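# Seat the grey arch's two pegs into the stand posts

## Task

Lower the grey arch onto the stand carefully so that the peg beneath each green end slides down into its post's hole and each green end comes to rest on top of its post. Do not strike or press hard on the stand with the arms or fingers, and do not shove, drag or jam the arch forcefully, since either fails the task. The arch must stay seated on its own, without the robot holding it. Finally, open the grippers and withdraw the arms.

## Robot and tools

ROBOT. Two xArm7 arms, left_arm and right_arm, each with a two-finger parallel gripper and a wrist camera. Base positions in the scene frame: left_arm at (-0.028, +0.265, 0) m, quat_wxyz (+0.996, 0, 0, +0.088); right_arm at (-0.025, -0.362, 0) m, quat_wxyz (+1.000, 0, 0, -0.025). The names are labels only and do not match image sides.

SCENE FRAME. Origin on the table surface midway between the arms; +x points out over the table, +z up, and left_arm sits on the +y side. All reported positions are in metres, velocities in m/s and rad/s, orientations as quat_wxyz. Reported hand positions may be slightly off, more so when an arm is stretched far.

GRIPPER FRAME. Fingers extend along the gripper's +z; they open and shut along its y axis. end_effector_position is the point between the pads when closed, about 2 cm short of the fingertips; closing pushes the tips roughly 10 mm further along +z.

ROW FORMAT (shared by execute_actions and move). One flat list of 14 numbers, each in [-1, 1]: left_arm dx, dy, dz, rx, ry, rz, opening, then right_arm dx, dy, dz, rx, ry, rz, opening. Both arms are always included. dx..rz are an offset, not a pose: a displacement expressed in that gripper's own axes, relative to its measured pose when the action begins. A value of 1.0 equals 0.6 m of travel or 180 degrees of turn; rx, ry, rz form a single rotation vector. Opening is absolute, not an offset: +1 is fully open (0.084 m), -1 is closed.

execute_actions(actions): a list of actions run one after another. Each action is a table of up to 15 rows, one row per 1/30 s control step; if fewer than 15 rows are given, the final row repeats to fill 15 steps. Every row is measured from the action's starting pose, not from the row before. For the first action in a call, the start is the last pose reported in this scene. An empty list just returns current state and images.

move(target, speed, blocking): target is one 14-number row as above, an offset from the pose in the latest result that reported one. Each gripper travels in a straight line toward its goal, taking the shorter rotation; both paths finish together, lasting 0.5 to 10 s (cut off at 10 s). speed is the peak path speed in m/s, 0.002 to 0.5, default 0.25; turning is capped at twice that in rad/s. Openings are sent at the start. Paths ignore obstacles and the other arm; grippers lag, drift, and can exceed speed near full extension. Faster motion and aiming deeper past a contact both mean harder impact. blocking=false returns after 0.5 s while motion continues; until a result shows it has ended, further moves and execute_actions are refused, so use wait or stop.

wait(seconds): 0 to 10 s, arms hold their last command; returns early if a running move ends. stop(): brakes a running move (needs stopping distance); fingers keep moving. zoom_image(camera, region): enlarges part of the latest image from cam_low, cam_left_wrist or cam_right_wrist; region is [x0, y0, x1, y1] in pixels, top-left origin, at most 504 by 504. Each camera image is 672x504. show_instructions() shows the reference image for the scene. read_manual(section) returns only licence text ("licences"). finished_scene(scene) ends the current scene, given its number, and reports success; it cannot be undone, and the result must persist.

CONTROL LIMITS. Each step, the commanded pose is clipped to within 70 mm and 16 degrees of the measured pose, then solved by damped IK with position favoured over orientation. Large offsets may need several actions; after an action the arm goes only as far as its last clipped pose. Joint targets change at up to 3.14 rad/s, with 0.16 s to accelerate. Elbows stop just before straight. Joint ranges (rad): waist and both rolls ±6.283, shoulder -2.059 to 2.094, elbow -0.192 to 3.927, wrist pitch -1.693 to 3.142.

GRASPING. grip_measured is the actual finger opening on the command scale. To keep hold, command an opening clearly smaller than grip_measured; the bigger the gap, the firmer the squeeze (about 24 N per pad max for objects up to ~6 cm). Quick closes can squeeze harder. Resending grip_measured still holds lightly; wide parts may slip. For an arm meant to stay still, send the offset back to its desired pose in a reply's first call and zeros afterwards, with its intended opening.

RESULT LINES. The state line lists each gripper's pose and velocities. "Hand target" is where the controller is currently driving each gripper. "pose unreachable" names an arm whose command was altered or blocked by the clearance check. Step readings list positions at some steps; HELD marks a step where an arm's command was held back. A move adds a "move:" line: done, off_target, moving, held or fault, plus limits (paced = sent pose clipped; held = some steps blocked, after which the arm may move much faster than speed) and each gripper's remaining distance. If only one arm is named, the other finished fine. MOTOR HOT appears at 65 °C; at 80 °C an OVER-TEMPERATURE FAULT brakes that arm until cool. Holding loads heats motors, even while you think.

AVOID. Joint load limits (N m): waist 46, shoulder 46, upper arm roll 27.6, elbow 27.6, forearm roll 27.6, wrist pitch 18.4, wrist roll 18.4, including held weight; reaching one triggers a torque fault (arm backs off, pauses 10 s, rest of call skipped). Do not let the arms collide or press each other. Do not drop, slam or push hard, and never let anything leave the table. Loose objects may occasionally be nudged. The simulation keeps running while you compose replies, with the robot holding its last command.

Each tool is called as name([rows], argument=value, ...), one row to a line, values as JSON.

## Session

execute_actions(actions=[])

show_instructions()

Scene clock: 0.00 s.
left_arm: end_effector_position=(+0.0721, +0.6537, +0.3134) grip_measured=+1.00 end_effector_quat_wxyz=(+0.040, -0.581, +0.810, -0.069) end_effector_velocity=(-0.000, -0.000, +0.001) end_effector_angular_velocity=(+0.002, +0.000, -0.000) | right_arm: end_effector_position=(+0.6692, -0.5330, +0.3739) grip_measured=+1.00 end_effector_quat_wxyz=(+0.261, +0.746, +0.584, +0.187) end_effector_velocity=(+0.000, +0.000, +0.000) end_effector_angular_velocity=(-0.001, -0.000, +0.001)
Joint positions: left_arm=[ 1.453 -0.239 -0.191  1.119 -0.201  1.404 -2.903  0.084] | right_arm=[-0.287  0.358  0.127  1.717 -0.117  0.712 -1.498  0.084]
Joint velocities: left_arm=[-0.    -0.002  0.    -0.     0.    -0.     0.    -0.   ] | right_arm=[ 0.     0.     0.     0.     0.    -0.    -0.001 -0.   ]
Hand target (left_arm): +0.072, +0.654, +0.313; +0.040, -0.581, +0.810, -0.069
Hand target (right_arm): +0.669, -0.533, +0.374; +0.261, +0.746, +0.584, +0.187

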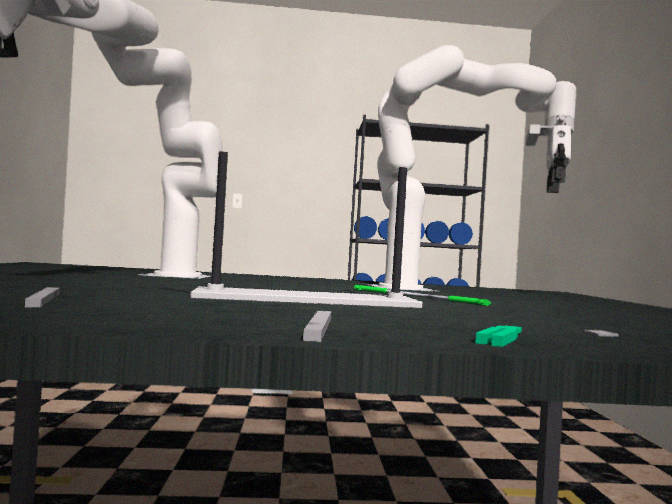

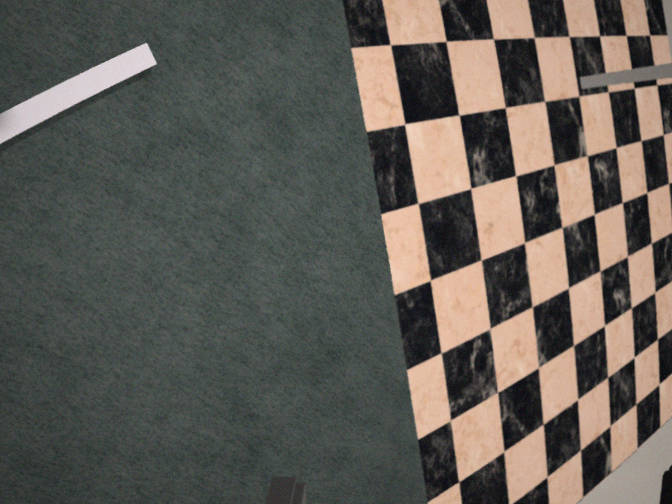

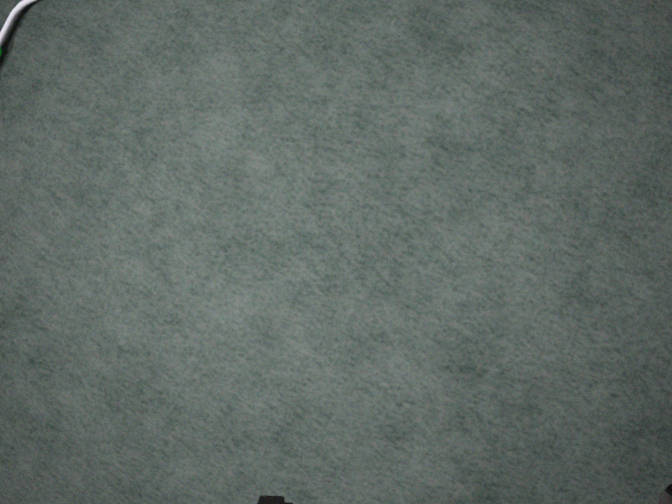

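Reference images for this scene: Buzz-wire game page 1.

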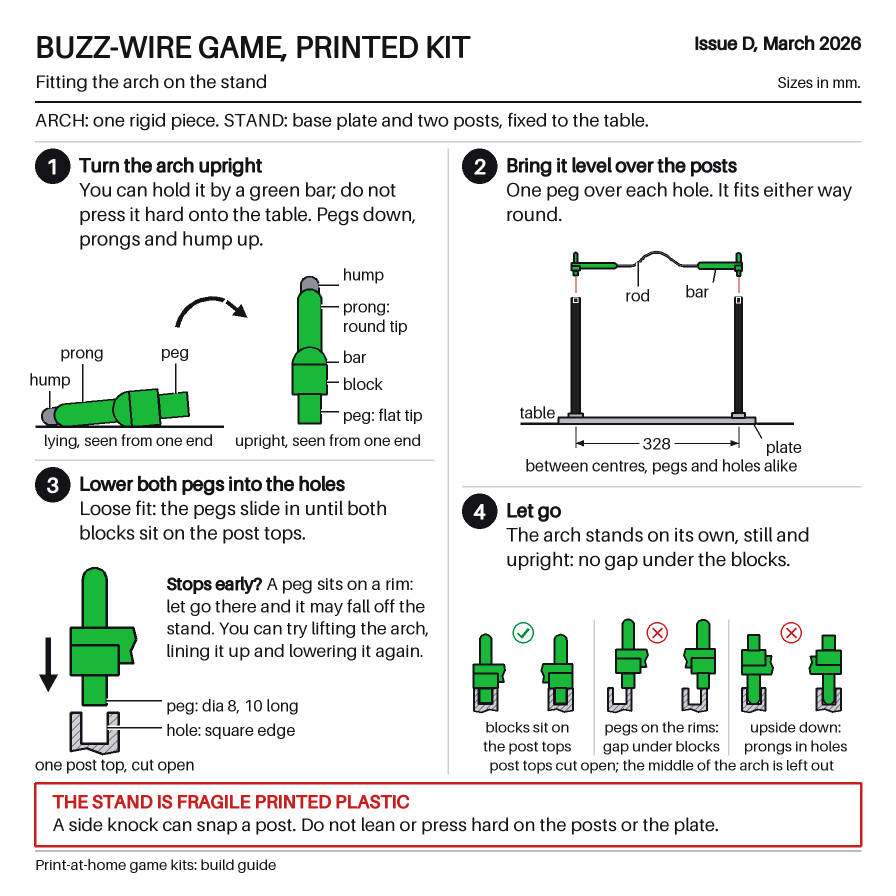

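move(target=[0.473,-0.702,0.057,-0.047,0.027,0.395,-0.2,0.283,-0.313,-0.045,0.227,0.353,0.041,1], speed=0.45)

Scene clock: 9.43 s.
left_arm: end_effector_position=(+0.3779, +0.2478, +0.3499) grip_measured=-0.21 end_effector_quat_wxyz=(-0.000, +0.000, +1.000, -0.001) end_effector_velocity=(+0.002, -0.001, -0.000) end_effector_angular_velocity=(+0.002, +0.002, -0.004) | right_arm: end_effector_position=(+0.5501, -0.3303, +0.2765) grip_measured=+1.00 end_effector_quat_wxyz=(-0.353, +0.615, +0.611, +0.352) end_effector_velocity=(-0.001, +0.000, -0.002) end_effector_angular_velocity=(+0.002, +0.003, +0.003)
Joint positions: left_arm=[ 0.956 -0.464 -0.913  1.229 -0.365  1.53  -2.852  0.035] | right_arm=[-0.557  0.539  0.397  1.667  0.804  1.514 -1.997  0.084]
Joint velocities: left_arm=[ 0.003  0.007 -0.01   0.007  0.006 -0.    -0.005 -0.   ] | right_arm=[-0.     0.003  0.001 -0.003 -0.001  0.001 -0.002 -0.   ]
Hand target (left_arm): +0.378, +0.248, +0.350; -0.000, +0.001, +1.000, -0.001
Hand target (right_arm): +0.550, -0.330, +0.276; -0.353, +0.615, +0.611, +0.352
Off the commanded pose (left_arm): 0.003 m, 0 deg.
Off the commanded pose (right_arm): 0.001 m, 0 deg.
move: done

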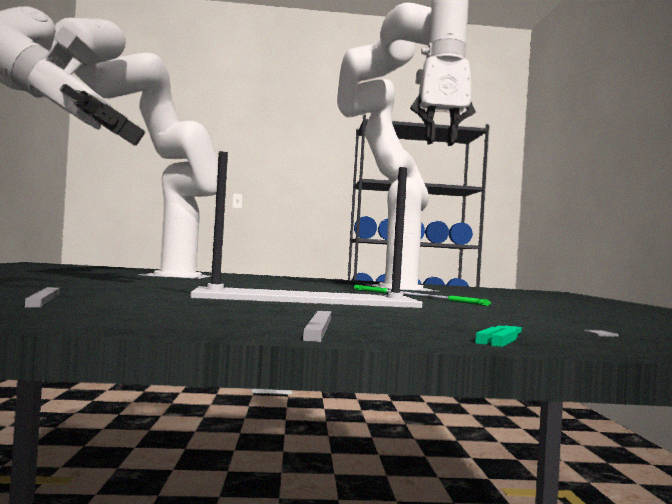

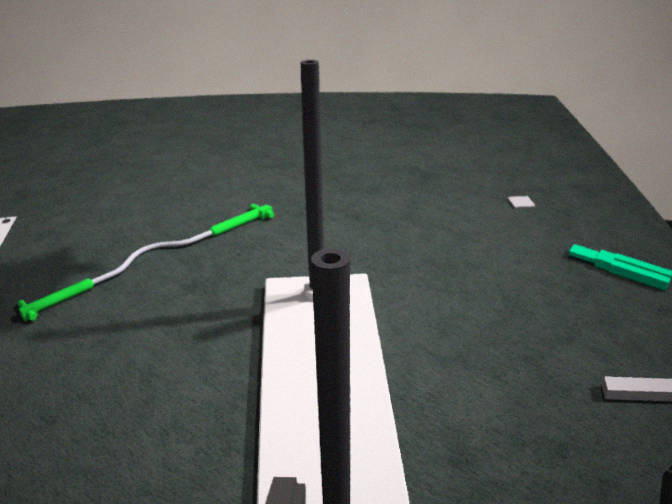

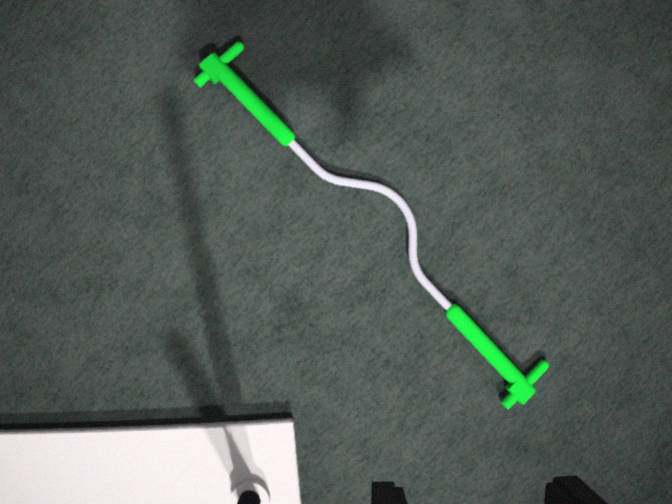

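move(target=[0.282,-0.147,0.42,0,0,-0.243,-0.2,0,0,0,0,0,0,1], speed=0.4)

Scene clock: 16.03 s.
left_arm: end_effector_position=(+0.2083, +0.1593, +0.0978) grip_measured=-0.21 end_effector_quat_wxyz=(-0.001, -0.372, +0.928, -0.001) end_effector_velocity=(-0.000, -0.001, -0.002) end_effector_angular_velocity=(+0.002, -0.003, +0.000) | right_arm: end_effector_position=(+0.5501, -0.3303, +0.2765) grip_measured=+1.00 end_effector_quat_wxyz=(-0.353, +0.615, +0.611, +0.352) end_effector_velocity=(+0.000, +0.000, +0.000) end_effector_angular_velocity=(+0.002, -0.001, +0.000)
Joint positions: left_arm=[ 0.479 -1.139 -1.134  0.298 -1.036  1.282 -3.53   0.035] | right_arm=[-0.557  0.539  0.397  1.667  0.804  1.514 -1.997  0.084]
Joint velocities: left_arm=[-0.005 -0.    -0.009 -0.003 -0.008 -0.007 -0.004 -0.   ] | right_arm=[ 0.     0.     0.    -0.001  0.002 -0.    -0.001  0.   ]
Hand target (left_arm): +0.208, +0.159, +0.098; -0.001, -0.372, +0.928, -0.001
Hand target (right_arm): +0.550, -0.330, +0.276; -0.353, +0.615, +0.611, +0.352
Off the commanded pose (left_arm): 0.000 m, 0 deg.
Off the commanded pose (right_arm): 0.000 m, 0 deg.
move: done

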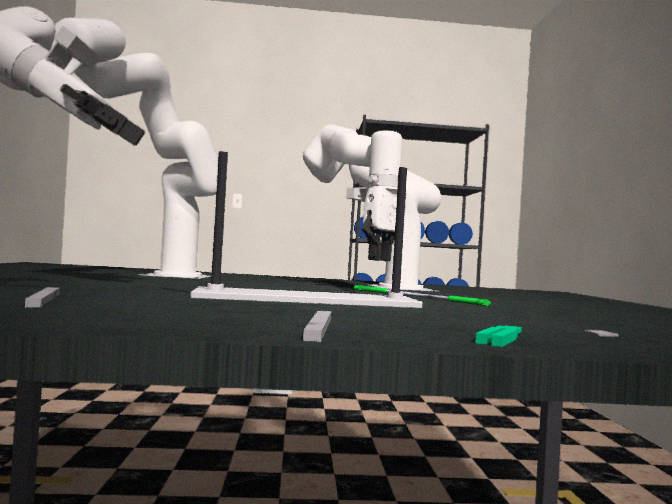

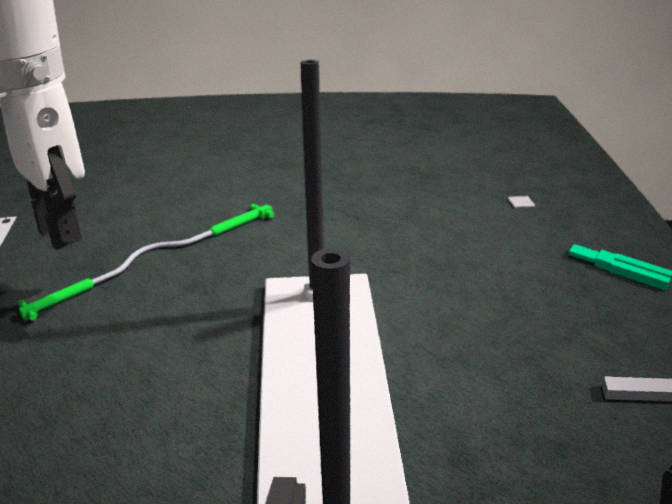

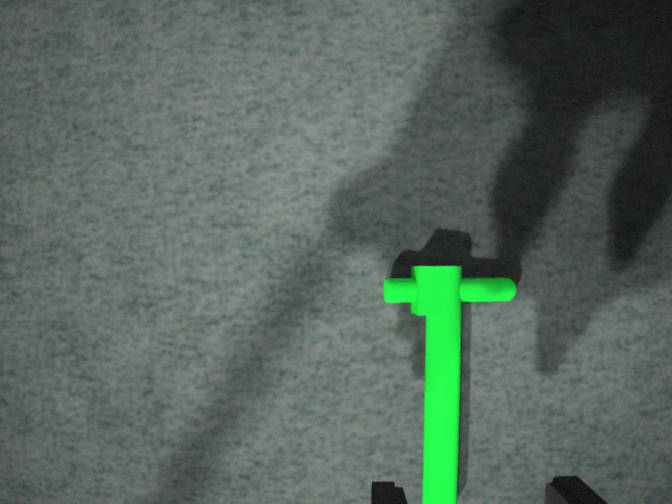

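move(target=[0,0.004,0.098,0,0,0.004,-0.2,0,0,0,0,0,0,1], speed=0.15)

Scene clock: 21.90 s.
left_arm: end_effector_position=(+0.2066, +0.1609, +0.0390) grip_measured=-0.21 end_effector_quat_wxyz=(-0.001, -0.366, +0.931, -0.002) end_effector_velocity=(+0.000, -0.001, -0.002) end_effector_angular_velocity=(-0.001, +0.002, -0.001) | right_arm: end_effector_position=(+0.5501, -0.3303, +0.2765) grip_measured=+1.00 end_effector_quat_wxyz=(-0.353, +0.615, +0.611, +0.352) end_effector_velocity=(+0.000, +0.000, +0.000) end_effector_angular_velocity=(+0.000, -0.001, +0.000)
Joint positions: left_arm=[ 0.546 -1.047 -1.393  0.257 -1.262  1.113 -3.452  0.035] | right_arm=[-0.557  0.539  0.397  1.667  0.804  1.514 -1.997  0.084]
Joint velocities: left_arm=[ 0.006  0.005 -0.009  0.002 -0.006 -0.004  0.004  0.   ] | right_arm=[ 0.    -0.     0.     0.001  0.001 -0.    -0.001  0.   ]
Hand target (left_arm): +0.207, +0.161, +0.039; -0.001, -0.366, +0.930, -0.002
Hand target (right_arm): +0.550, -0.330, +0.276; -0.353, +0.615, +0.611, +0.352
Off the commanded pose (left_arm): 0.000 m, 0 deg.
Off the commanded pose (right_arm): 0.000 m, 0 deg.
move: done

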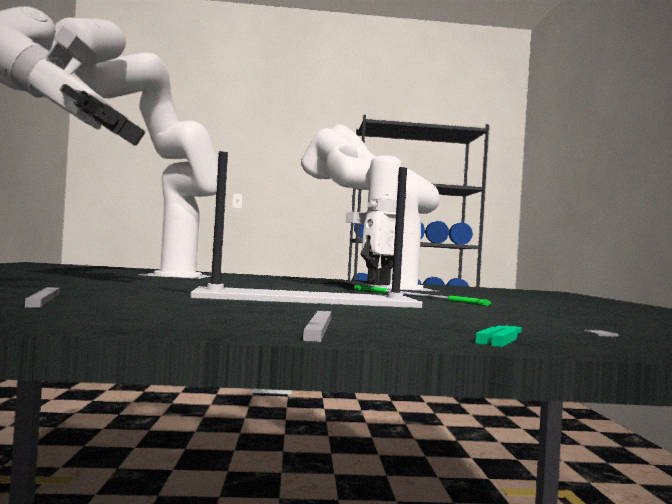

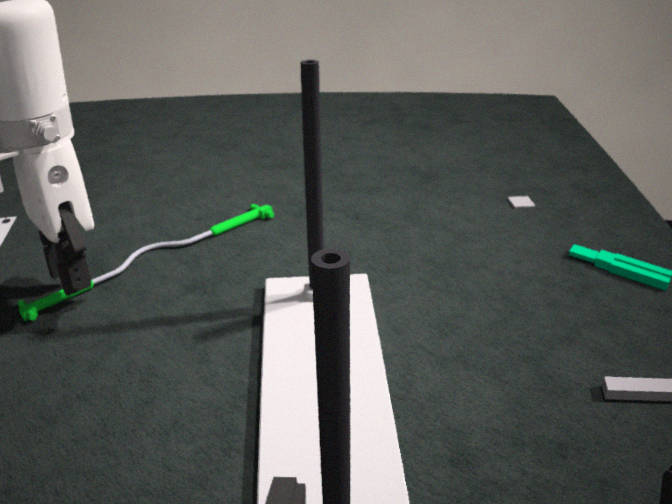

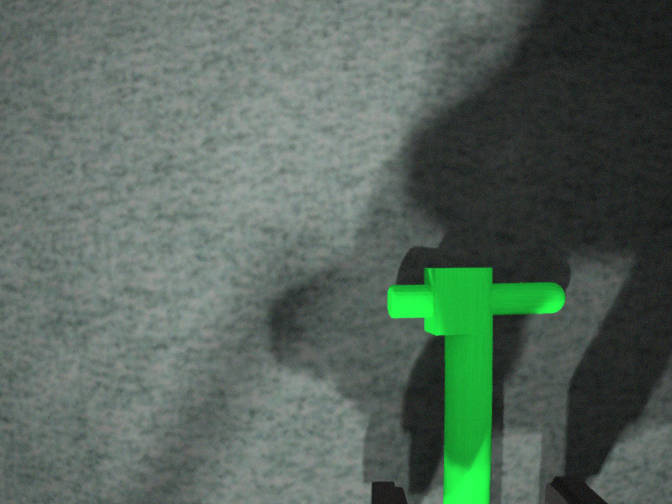

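move(target=[0.008,0,0.018,0,0,0,-0.4,0,0,0,0,0,0,1], speed=0.04)

zoom_image(camera="cam_left_wrist", region=[0,230,140,340])

zoom_image(camera="cam_low", region=[330,230,430,310])

Scene clock: 24.80 s.
left_arm: end_effector_position=(+0.2030, +0.1576, +0.0283) grip_measured=-0.42 end_effector_quat_wxyz=(-0.001, -0.366, +0.930, -0.002) end_effector_velocity=(+0.000, -0.000, -0.001) end_effector_angular_velocity=(-0.001, -0.000, -0.000) | right_arm: end_effector_position=(+0.5501, -0.3303, +0.2765) grip_measured=+1.00 end_effector_quat_wxyz=(-0.353, +0.615, +0.611, +0.352) end_effector_velocity=(+0.000, -0.000, +0.000) end_effector_angular_velocity=(+0.000, -0.001, +0.000)
Joint positions: left_arm=[ 0.547 -1.035 -1.446  0.252 -1.31   1.087 -3.452  0.026] | right_arm=[-0.557  0.539  0.397  1.667  0.804  1.514 -1.997  0.084]
Joint velocities: left_arm=[ 0.003  0.003 -0.008  0.001 -0.007 -0.004  0.002  0.   ] | right_arm=[-0.001  0.     0.     0.     0.     0.    -0.001  0.   ]
Hand target (left_arm): +0.203, +0.158, +0.028; -0.001, -0.366, +0.930, -0.002
Hand target (right_arm): +0.550, -0.330, +0.276; -0.353, +0.615, +0.611, +0.352
Off the commanded pose (left_arm): 0.000 m, 0 deg.
Off the commanded pose (right_arm): 0.000 m, 0 deg.
move: done

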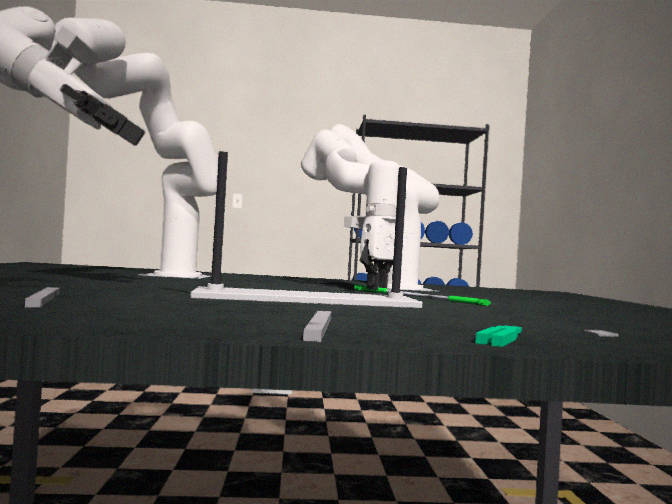

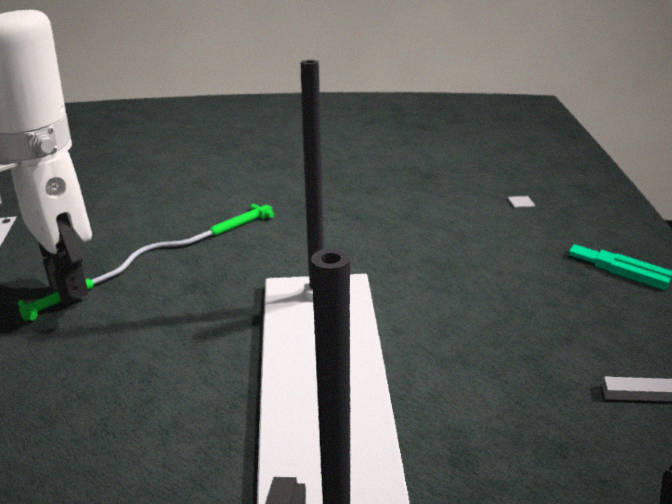

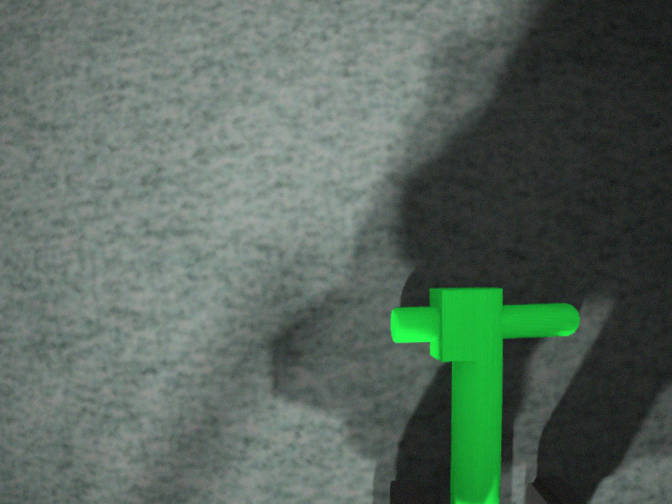

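Region (0, 230, 140, 340) of cam_left_wrist's 672x504 image, scaled by 3.600, with more detail than that image has; it fills the top 396 rows of this view, and the rest is white.

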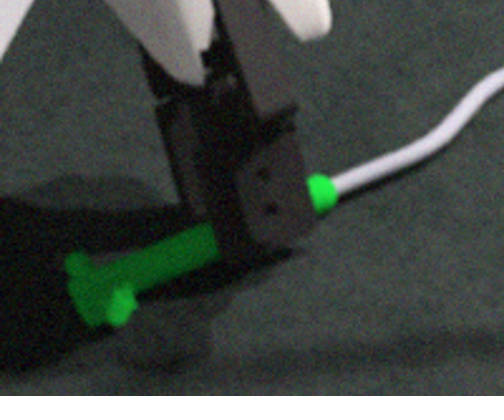

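Region (330, 230, 430, 310) of cam_low's 672x504 image, scaled by 5.040, with more detail than that image has; it fills the top 403 rows of this view, and the rest is white.

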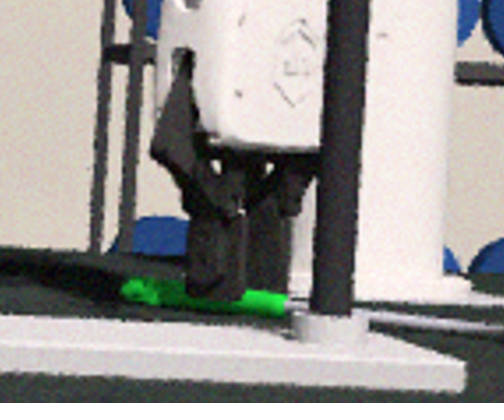

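execute_actions([
  [[0,0,0.002,0,0,0,-0.4,0,0,0,0,0,0,1],[0,0,0.004,0,0,0,-0.4,0,0,0,0,0,0,1],[0,0,0.006,0,0,0,-0.4,0,0,0,0,0,0,1],[0,0,0.0075,0,0,0,-0.4,0,0,0,0,0,0,1]],
  [[0,0,0,0,0,0,-0.5,0,0,0,0,0,0,1],[0,0,0,0,0,0,-0.55,0,0,0,0,0,0,1],[0,0,0,0,0,0,-0.6,0,0,0,0,0,0,1],[0,0,0,0,0,0,-0.65,0,0,0,0,0,0,1],[0,0,0,0,0,0,-0.7,0,0,0,0,0,0,1],[0,0,0,0,0,0,-0.75,0,0,0,0,0,0,1],[0,0,0,0,0,0,-0.8,0,0,0,0,0,0,1],[0,0,0,0,0,0,-0.9,0,0,0,0,0,0,1],[0,0,0,0,0,0,-1,0,0,0,0,0,0,1]],
])

zoom_image(camera="cam_low", region=[330,230,430,310])

Scene clock: 29.47 s.
left_arm: end_effector_position=(+0.2030, +0.1576, +0.0238) grip_measured=-0.74 end_effector_quat_wxyz=(-0.001, -0.366, +0.930, -0.002) end_effector_velocity=(-0.001, +0.000, -0.000) end_effector_angular_velocity=(+0.000, +0.002, -0.000) | right_arm: end_effector_position=(+0.5501, -0.3303, +0.2765) grip_measured=+1.00 end_effector_quat_wxyz=(-0.353, +0.615, +0.611, +0.352) end_effector_velocity=(-0.000, -0.000, -0.000) end_effector_angular_velocity=(-0.001, +0.001, +0.000)
Joint positions: left_arm=[ 0.558 -1.029 -1.47   0.253 -1.33   1.076 -3.444  0.011] | right_arm=[-0.557  0.539  0.397  1.667  0.804  1.514 -1.997  0.084]
Joint velocities: left_arm=[ 0.     0.001 -0.001 -0.     0.     0.001 -0.    -0.   ] | right_arm=[-0.     0.     0.    -0.    -0.001  0.     0.001 -0.   ]
Hand target (left_arm): +0.203, +0.158, +0.024; -0.001, -0.366, +0.930, -0.002
Hand target (right_arm): +0.550, -0.330, +0.276; -0.353, +0.615, +0.611, +0.352
Off the commanded pose (left_arm): 0.000 m, 0 deg.
Off the commanded pose (right_arm): 0.000 m, 0 deg.
Step readings (end_effector_position; steps 1 to 15: 1st action; 16 to 30: 2nd action):
0: left_arm (+0.2030, +0.1575, +0.0281) | right_arm (+0.5501, -0.3303, +0.2765)
1: left_arm (+0.2030, +0.1575, +0.0281) | right_arm (+0.5501, -0.3303, +0.2765)
2: left_arm (+0.2031, +0.1575, +0.0280) | right_arm (+0.5501, -0.3303, +0.2765)
4: left_arm (+0.2031, +0.1575, +0.0271) | right_arm (+0.5501, -0.3303, +0.2765)
8: left_arm (+0.2029, +0.1576, +0.0246) | right_arm (+0.5501, -0.3303, +0.2765)
15: left_arm (+0.2030, +0.1576, +0.0238) | right_arm (+0.5501, -0.3303, +0.2765)
16: left_arm (+0.2030, +0.1576, +0.0238) | right_arm (+0.5501, -0.3303, +0.2765)
17: left_arm (+0.2030, +0.1576, +0.0238) | right_arm (+0.5501, -0.3303, +0.2765)
19: left_arm (+0.2030, +0.1576, +0.0238) | right_arm (+0.5501, -0.3303, +0.2765)
23: left_arm (+0.2030, +0.1576, +0.0238) | right_arm (+0.5501, -0.3303, +0.2765)
30: end_effector_position above

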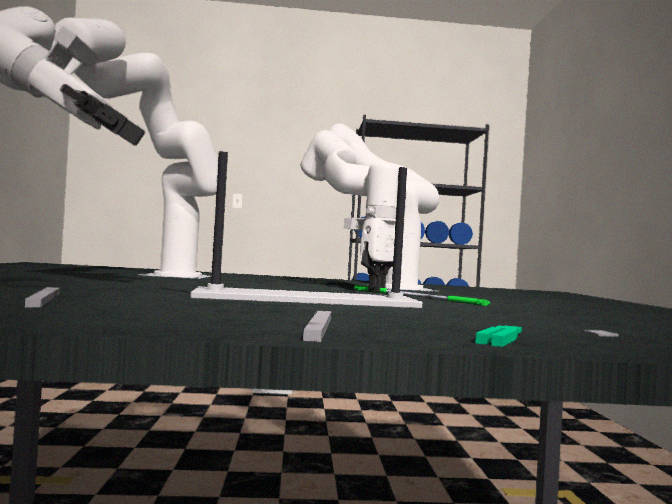

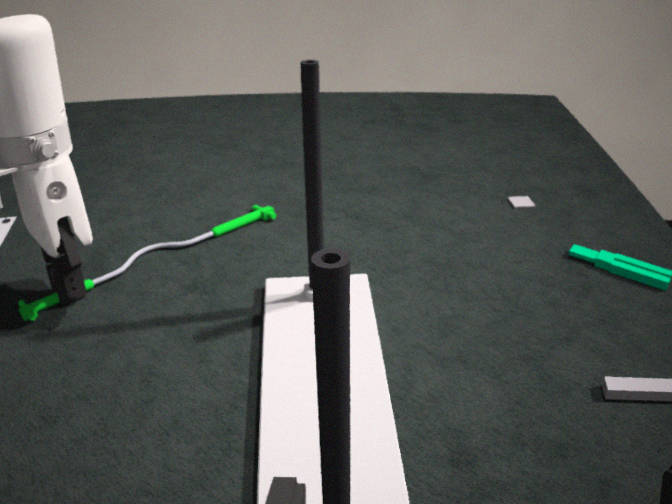

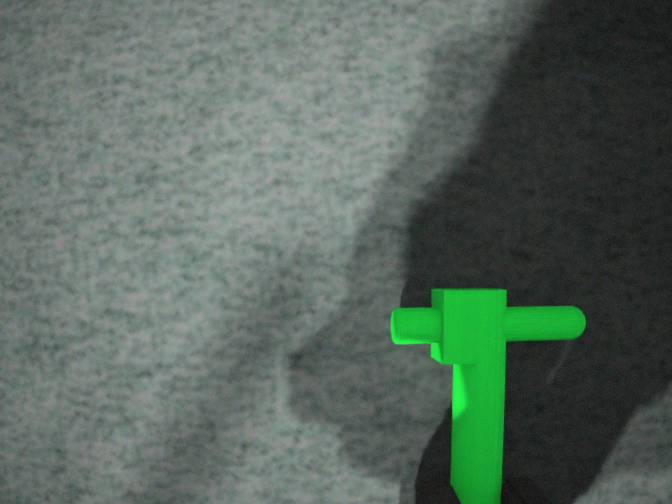

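Region (330, 230, 430, 310) of cam_low's 672x504 image, scaled by 5.040, with more detail than that image has; it fills the top 403 rows of this view, and the rest is white.

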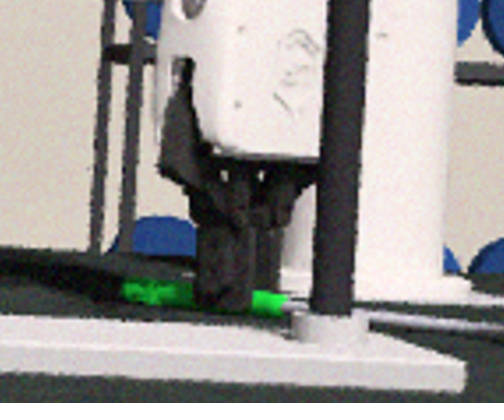

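move(target=[-0.061,-0.057,-0.55,0,0,0,-1,0,0,0,0,0,0,1], speed=0.3)

move(target=[0,0,0,0,0,0.722,-1,0,0,0,0,0,0,1], speed=0.45)

Scene clock: 33.80 s.
left_arm: end_effector_position=(+0.2531, +0.1583, +0.3540) grip_measured=-0.74 end_effector_quat_wxyz=(-0.001, -0.366, +0.931, -0.001) end_effector_velocity=(+0.001, -0.000, +0.003) end_effector_angular_velocity=(+0.002, -0.003, -0.001) | right_arm: end_effector_position=(+0.5501, -0.3303, +0.2765) grip_measured=+1.00 end_effector_quat_wxyz=(-0.353, +0.615, +0.611, +0.352) end_effector_velocity=(+0.000, -0.000, +0.000) end_effector_angular_velocity=(-0.000, -0.002, +0.001)
Joint positions: left_arm=[ 0.673 -0.927 -0.682  0.989 -0.541  1.762 -3.609  0.011] | right_arm=[-0.557  0.539  0.397  1.667  0.804  1.514 -1.997  0.084]
Joint velocities: left_arm=[ 0.001  0.003  0.002  0.01   0.003  0.003 -0.002 -0.   ] | right_arm=[-0.    -0.     0.     0.    -0.     0.    -0.002 -0.   ]
Hand target (left_arm): +0.253, +0.158, +0.354; -0.001, -0.366, +0.931, -0.001
Hand target (right_arm): +0.550, -0.330, +0.276; -0.353, +0.615, +0.611, +0.352
Off the commanded pose (left_arm): 0.001 m, 0 deg.
Off the commanded pose (right_arm): 0.000 m, 0 deg.
move: done; limits=paced

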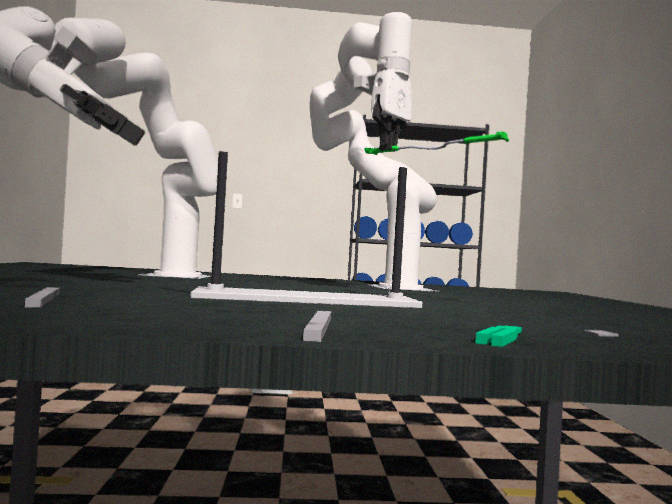

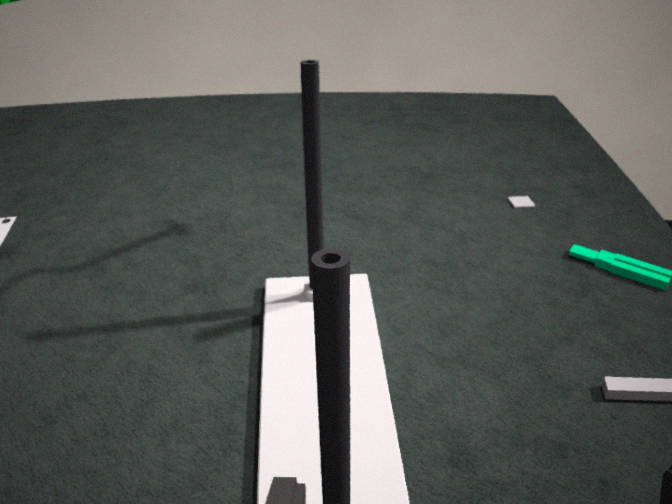

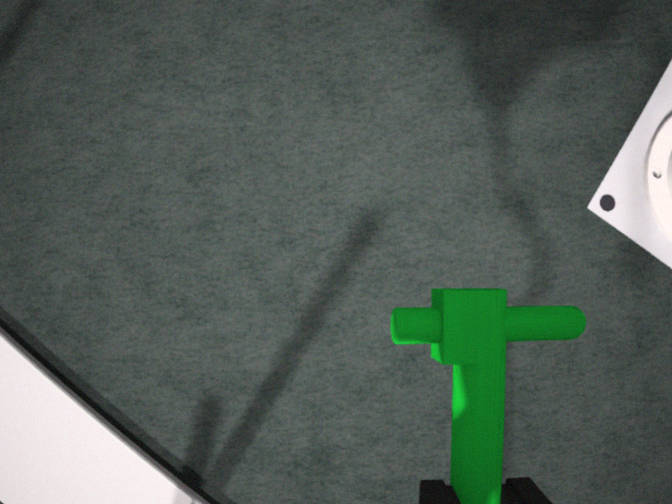

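Scene clock: 36.90 s.
left_arm: end_effector_position=(+0.2529, +0.1587, +0.3542) grip_measured=-0.74 end_effector_quat_wxyz=(+0.000, +0.688, +0.726, -0.002) end_effector_velocity=(+0.000, -0.000, -0.000) end_effector_angular_velocity=(-0.002, +0.000, -0.008) | right_arm: end_effector_position=(+0.5501, -0.3303, +0.2765) grip_measured=+1.00 end_effector_quat_wxyz=(-0.353, +0.615, +0.611, +0.352) end_effector_velocity=(+0.000, -0.000, +0.000) end_effector_angular_velocity=(+0.001, -0.000, -0.000)
Joint positions: left_arm=[ 0.036 -0.659 -0.379  0.953 -0.231  1.577 -1.72   0.011] | right_arm=[-0.557  0.539  0.397  1.667  0.804  1.514 -1.997  0.084]
Joint velocities: left_arm=[-0.002  0.001  0.002 -0.001 -0.001 -0.001  0.008  0.   ] | right_arm=[-0.    -0.     0.    -0.     0.001  0.    -0.001  0.   ]
Hand target (left_arm): +0.253, +0.159, +0.354; +0.000, +0.688, +0.726, -0.002
Hand target (right_arm): +0.550, -0.330, +0.276; -0.353, +0.615, +0.611, +0.352
Off the commanded pose (left_arm): 0.000 m, 0 deg.
Off the commanded pose (right_arm): 0.000 m, 0 deg.
move: done

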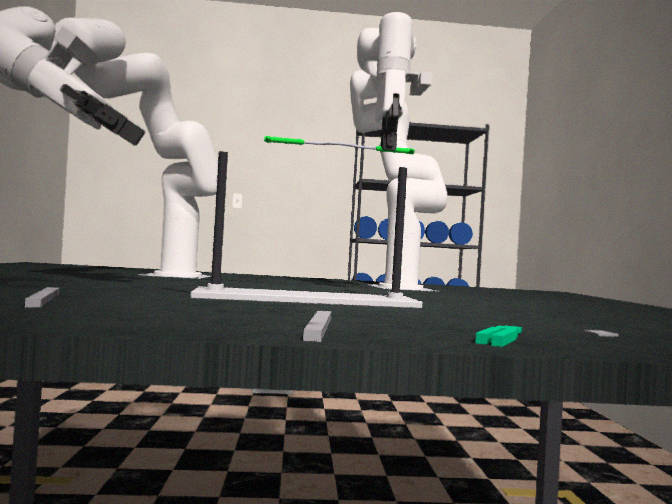

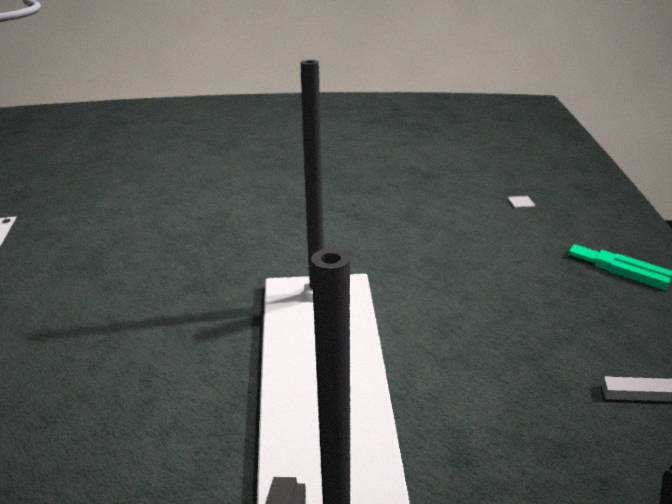

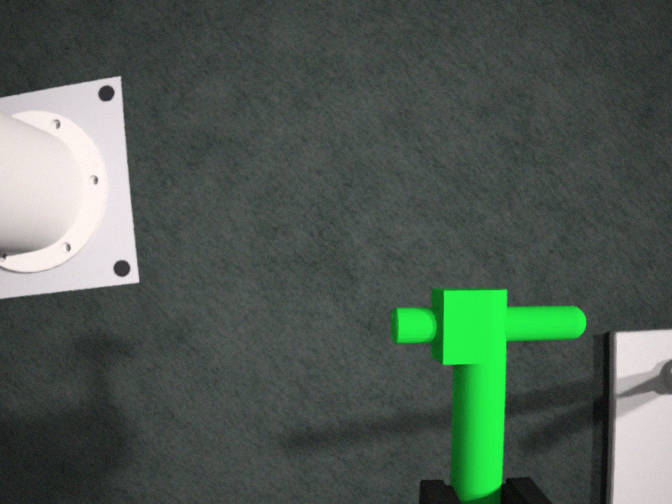

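move(target=[-0.117,0.365,0.085,-0.53,0,0,-1,0,0.06,0,0,0,0,1], speed=0.3)

zoom_image(camera="cam_left_wrist", region=[180,0,400,300])

zoom_image(camera="cam_low", region=[190,90,430,200])

Scene clock: 44.30 s.
left_arm: end_effector_position=(+0.4757, +0.1004, +0.3024) grip_measured=-0.74 end_effector_quat_wxyz=(+0.510, +0.462, +0.490, +0.535) end_effector_velocity=(+0.001, +0.001, -0.001) end_effector_angular_velocity=(-0.000, -0.004, +0.005) | right_arm: end_effector_position=(+0.5861, -0.3303, +0.2764) grip_measured=+1.00 end_effector_quat_wxyz=(-0.353, +0.615, +0.611, +0.352) end_effector_velocity=(-0.000, +0.001, -0.000) end_effector_angular_velocity=(-0.000, +0.001, +0.001)
Joint positions: left_arm=[ 1.157 -1.044 -1.818  0.511 -0.598 -0.927 -2.299  0.011] | right_arm=[-0.504  0.676  0.395  1.87   0.768  1.533 -1.926  0.084]
Joint velocities: left_arm=[ 0.003 -0.008 -0.005  0.004 -0.011  0.002 -0.001  0.   ] | right_arm=[ 0.001  0.     0.    -0.001 -0.    -0.     0.001  0.   ]
Hand target (left_arm): +0.476, +0.100, +0.302; +0.510, +0.462, +0.490, +0.535
Hand target (right_arm): +0.586, -0.330, +0.276; -0.353, +0.615, +0.611, +0.352
Off the commanded pose (left_arm): 0.001 m, 0 deg.
Off the commanded pose (right_arm): 0.000 m, 0 deg.
move: done

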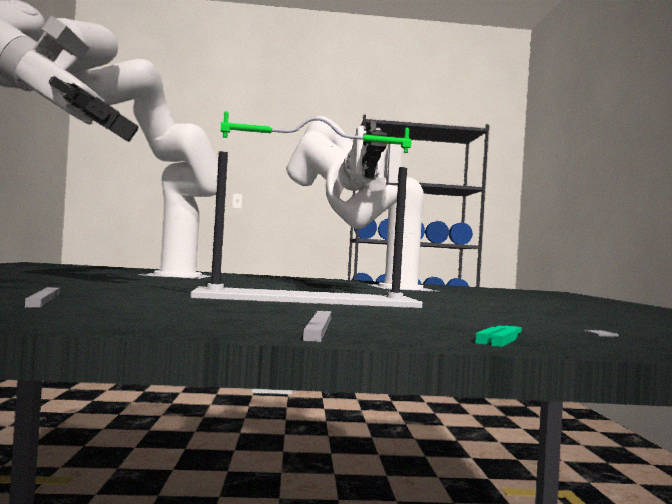

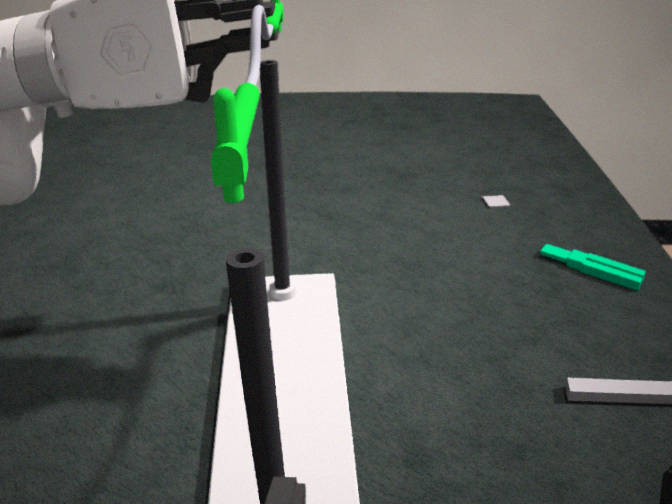

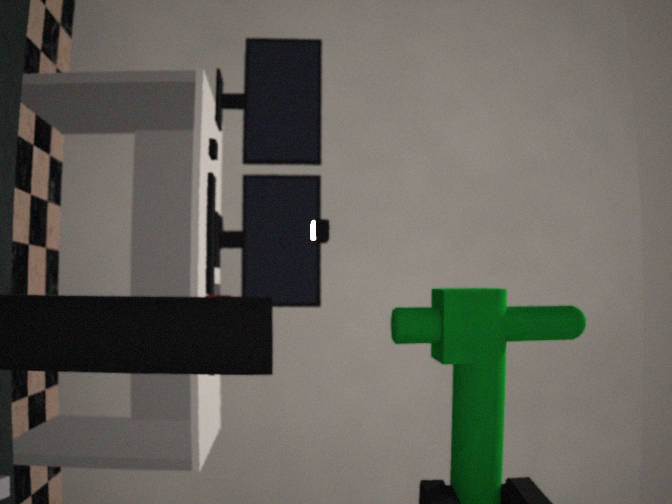

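Region (180, 0, 400, 300) of cam_left_wrist's 672x504 image, scaled by 1.680, with more detail than that image has; it fills the left 370 columns of this view, and the rest is white.

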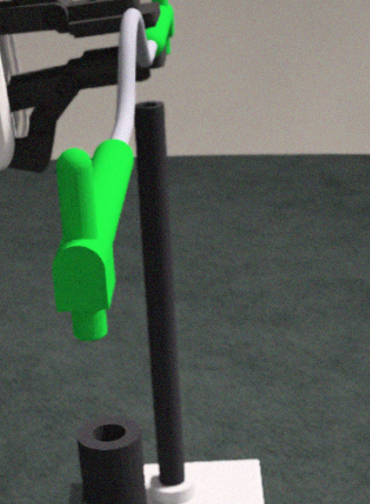

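Region (190, 90, 430, 200) of cam_low's 672x504 image, scaled by 2.100, with more detail than that image has; it fills the top 231 rows of this view, and the rest is white.

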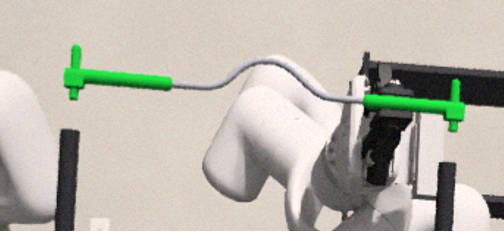

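move(target=[-0.003,-0.034,-0.0125,0,0.0088,0,-1,0,0,0,0,0,0,1], speed=0.06)

zoom_image(camera="cam_left_wrist", region=[190,130,330,300])

zoom_image(camera="cam_left_wrist", region=[220,0,330,110])

zoom_image(camera="cam_right_wrist", region=[300,270,460,390])

zoom_image(camera="cam_low", region=[190,90,430,200])

Scene clock: 52.47 s.
left_arm: end_effector_position=(+0.4703, +0.0983, +0.2815) grip_measured=-0.74 end_effector_quat_wxyz=(+0.504, +0.455, +0.497, +0.541) end_effector_velocity=(-0.000, -0.001, -0.001) end_effector_angular_velocity=(+0.001, -0.001, +0.003) | right_arm: end_effector_position=(+0.5861, -0.3303, +0.2764) grip_measured=+1.00 end_effector_quat_wxyz=(-0.353, +0.615, +0.611, +0.352) end_effector_velocity=(-0.000, -0.000, -0.000) end_effector_angular_velocity=(-0.000, +0.002, -0.001)
Joint positions: left_arm=[ 1.146 -1.111 -1.885  0.519 -0.705 -0.897 -2.308  0.011] | right_arm=[-0.504  0.676  0.395  1.87   0.768  1.533 -1.926  0.084]
Joint velocities: left_arm=[-0.003 -0.008 -0.004  0.003 -0.011  0.006  0.001 -0.   ] | right_arm=[-0.     0.     0.    -0.    -0.001 -0.     0.002 -0.   ]
Hand target (left_arm): +0.470, +0.098, +0.281; +0.504, +0.455, +0.497, +0.541
Hand target (right_arm): +0.586, -0.330, +0.276; -0.353, +0.615, +0.611, +0.352
Off the commanded pose (left_arm): 0.000 m, 0 deg.
Off the commanded pose (right_arm): 0.000 m, 0 deg.
move: done

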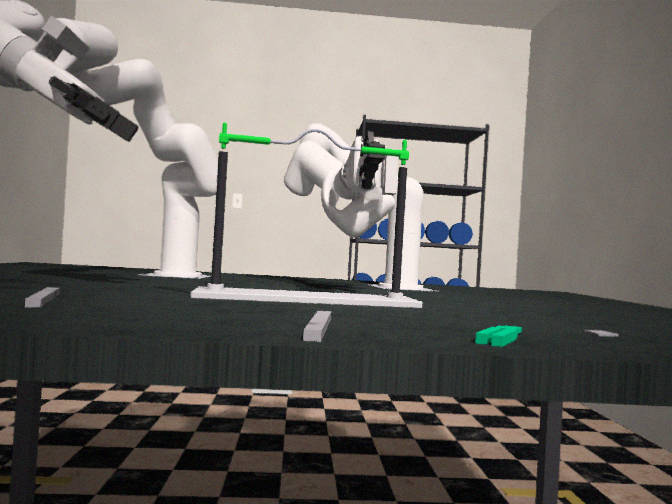

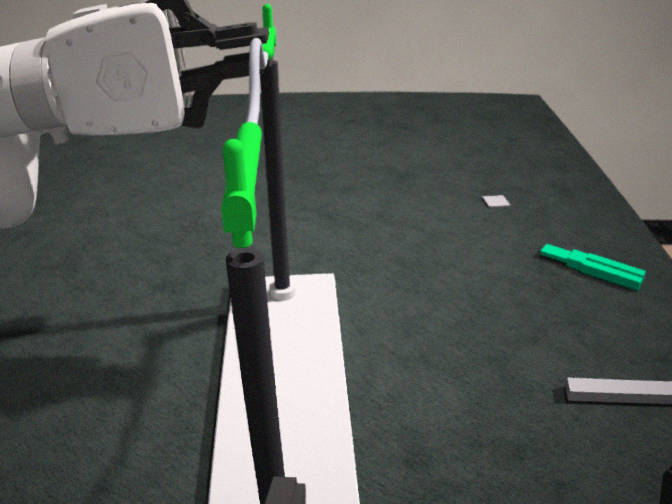

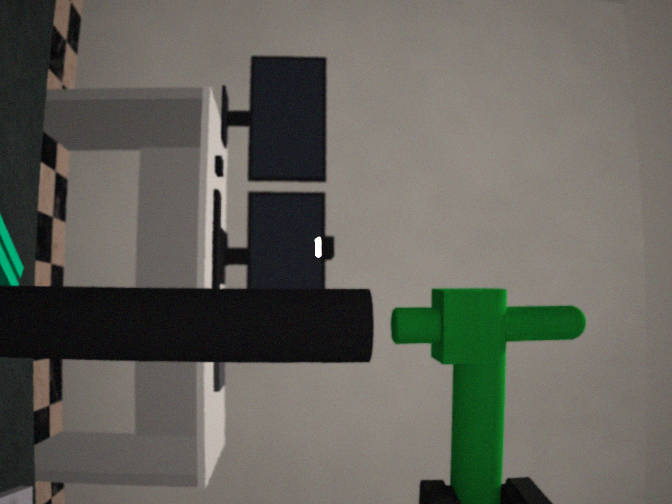

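Region (190, 130, 330, 300) of cam_left_wrist's 672x504 image, scaled by 2.965, with more detail than that image has; it fills the left 415 columns of this view, and the rest is white.

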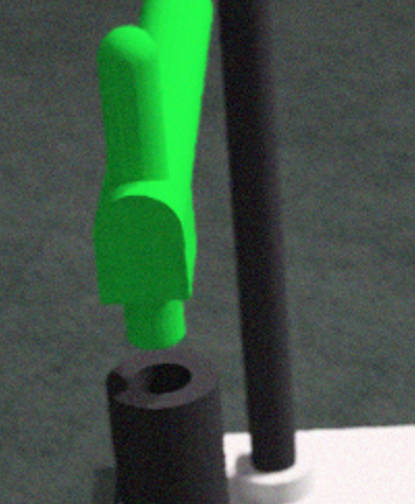

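Region (220, 0, 330, 110) of cam_left_wrist's 672x504 image, scaled by 4.582, with more detail than that image has.

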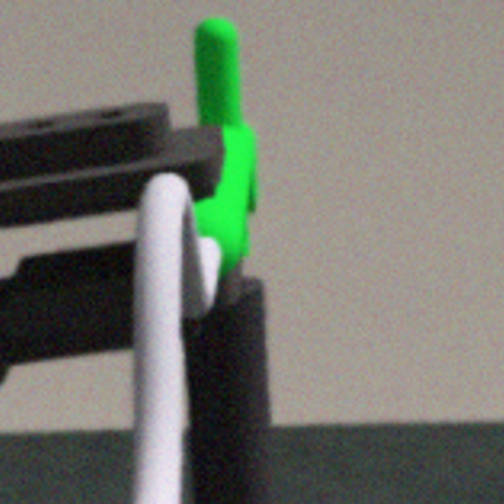

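Region (300, 270, 460, 390) of cam_right_wrist's 672x504 image, scaled by 3.150, with more detail than that image has; it fills the top 378 rows of this view, and the rest is white.

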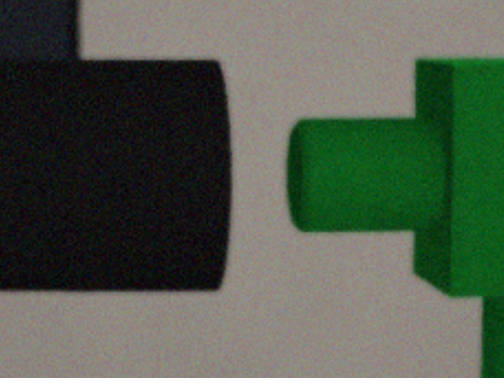

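Region (190, 90, 430, 200) of cam_low's 672x504 image, scaled by 2.100, with more detail than that image has; it fills the top 231 rows of this view, and the rest is white.

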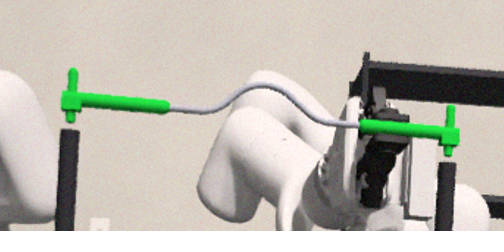

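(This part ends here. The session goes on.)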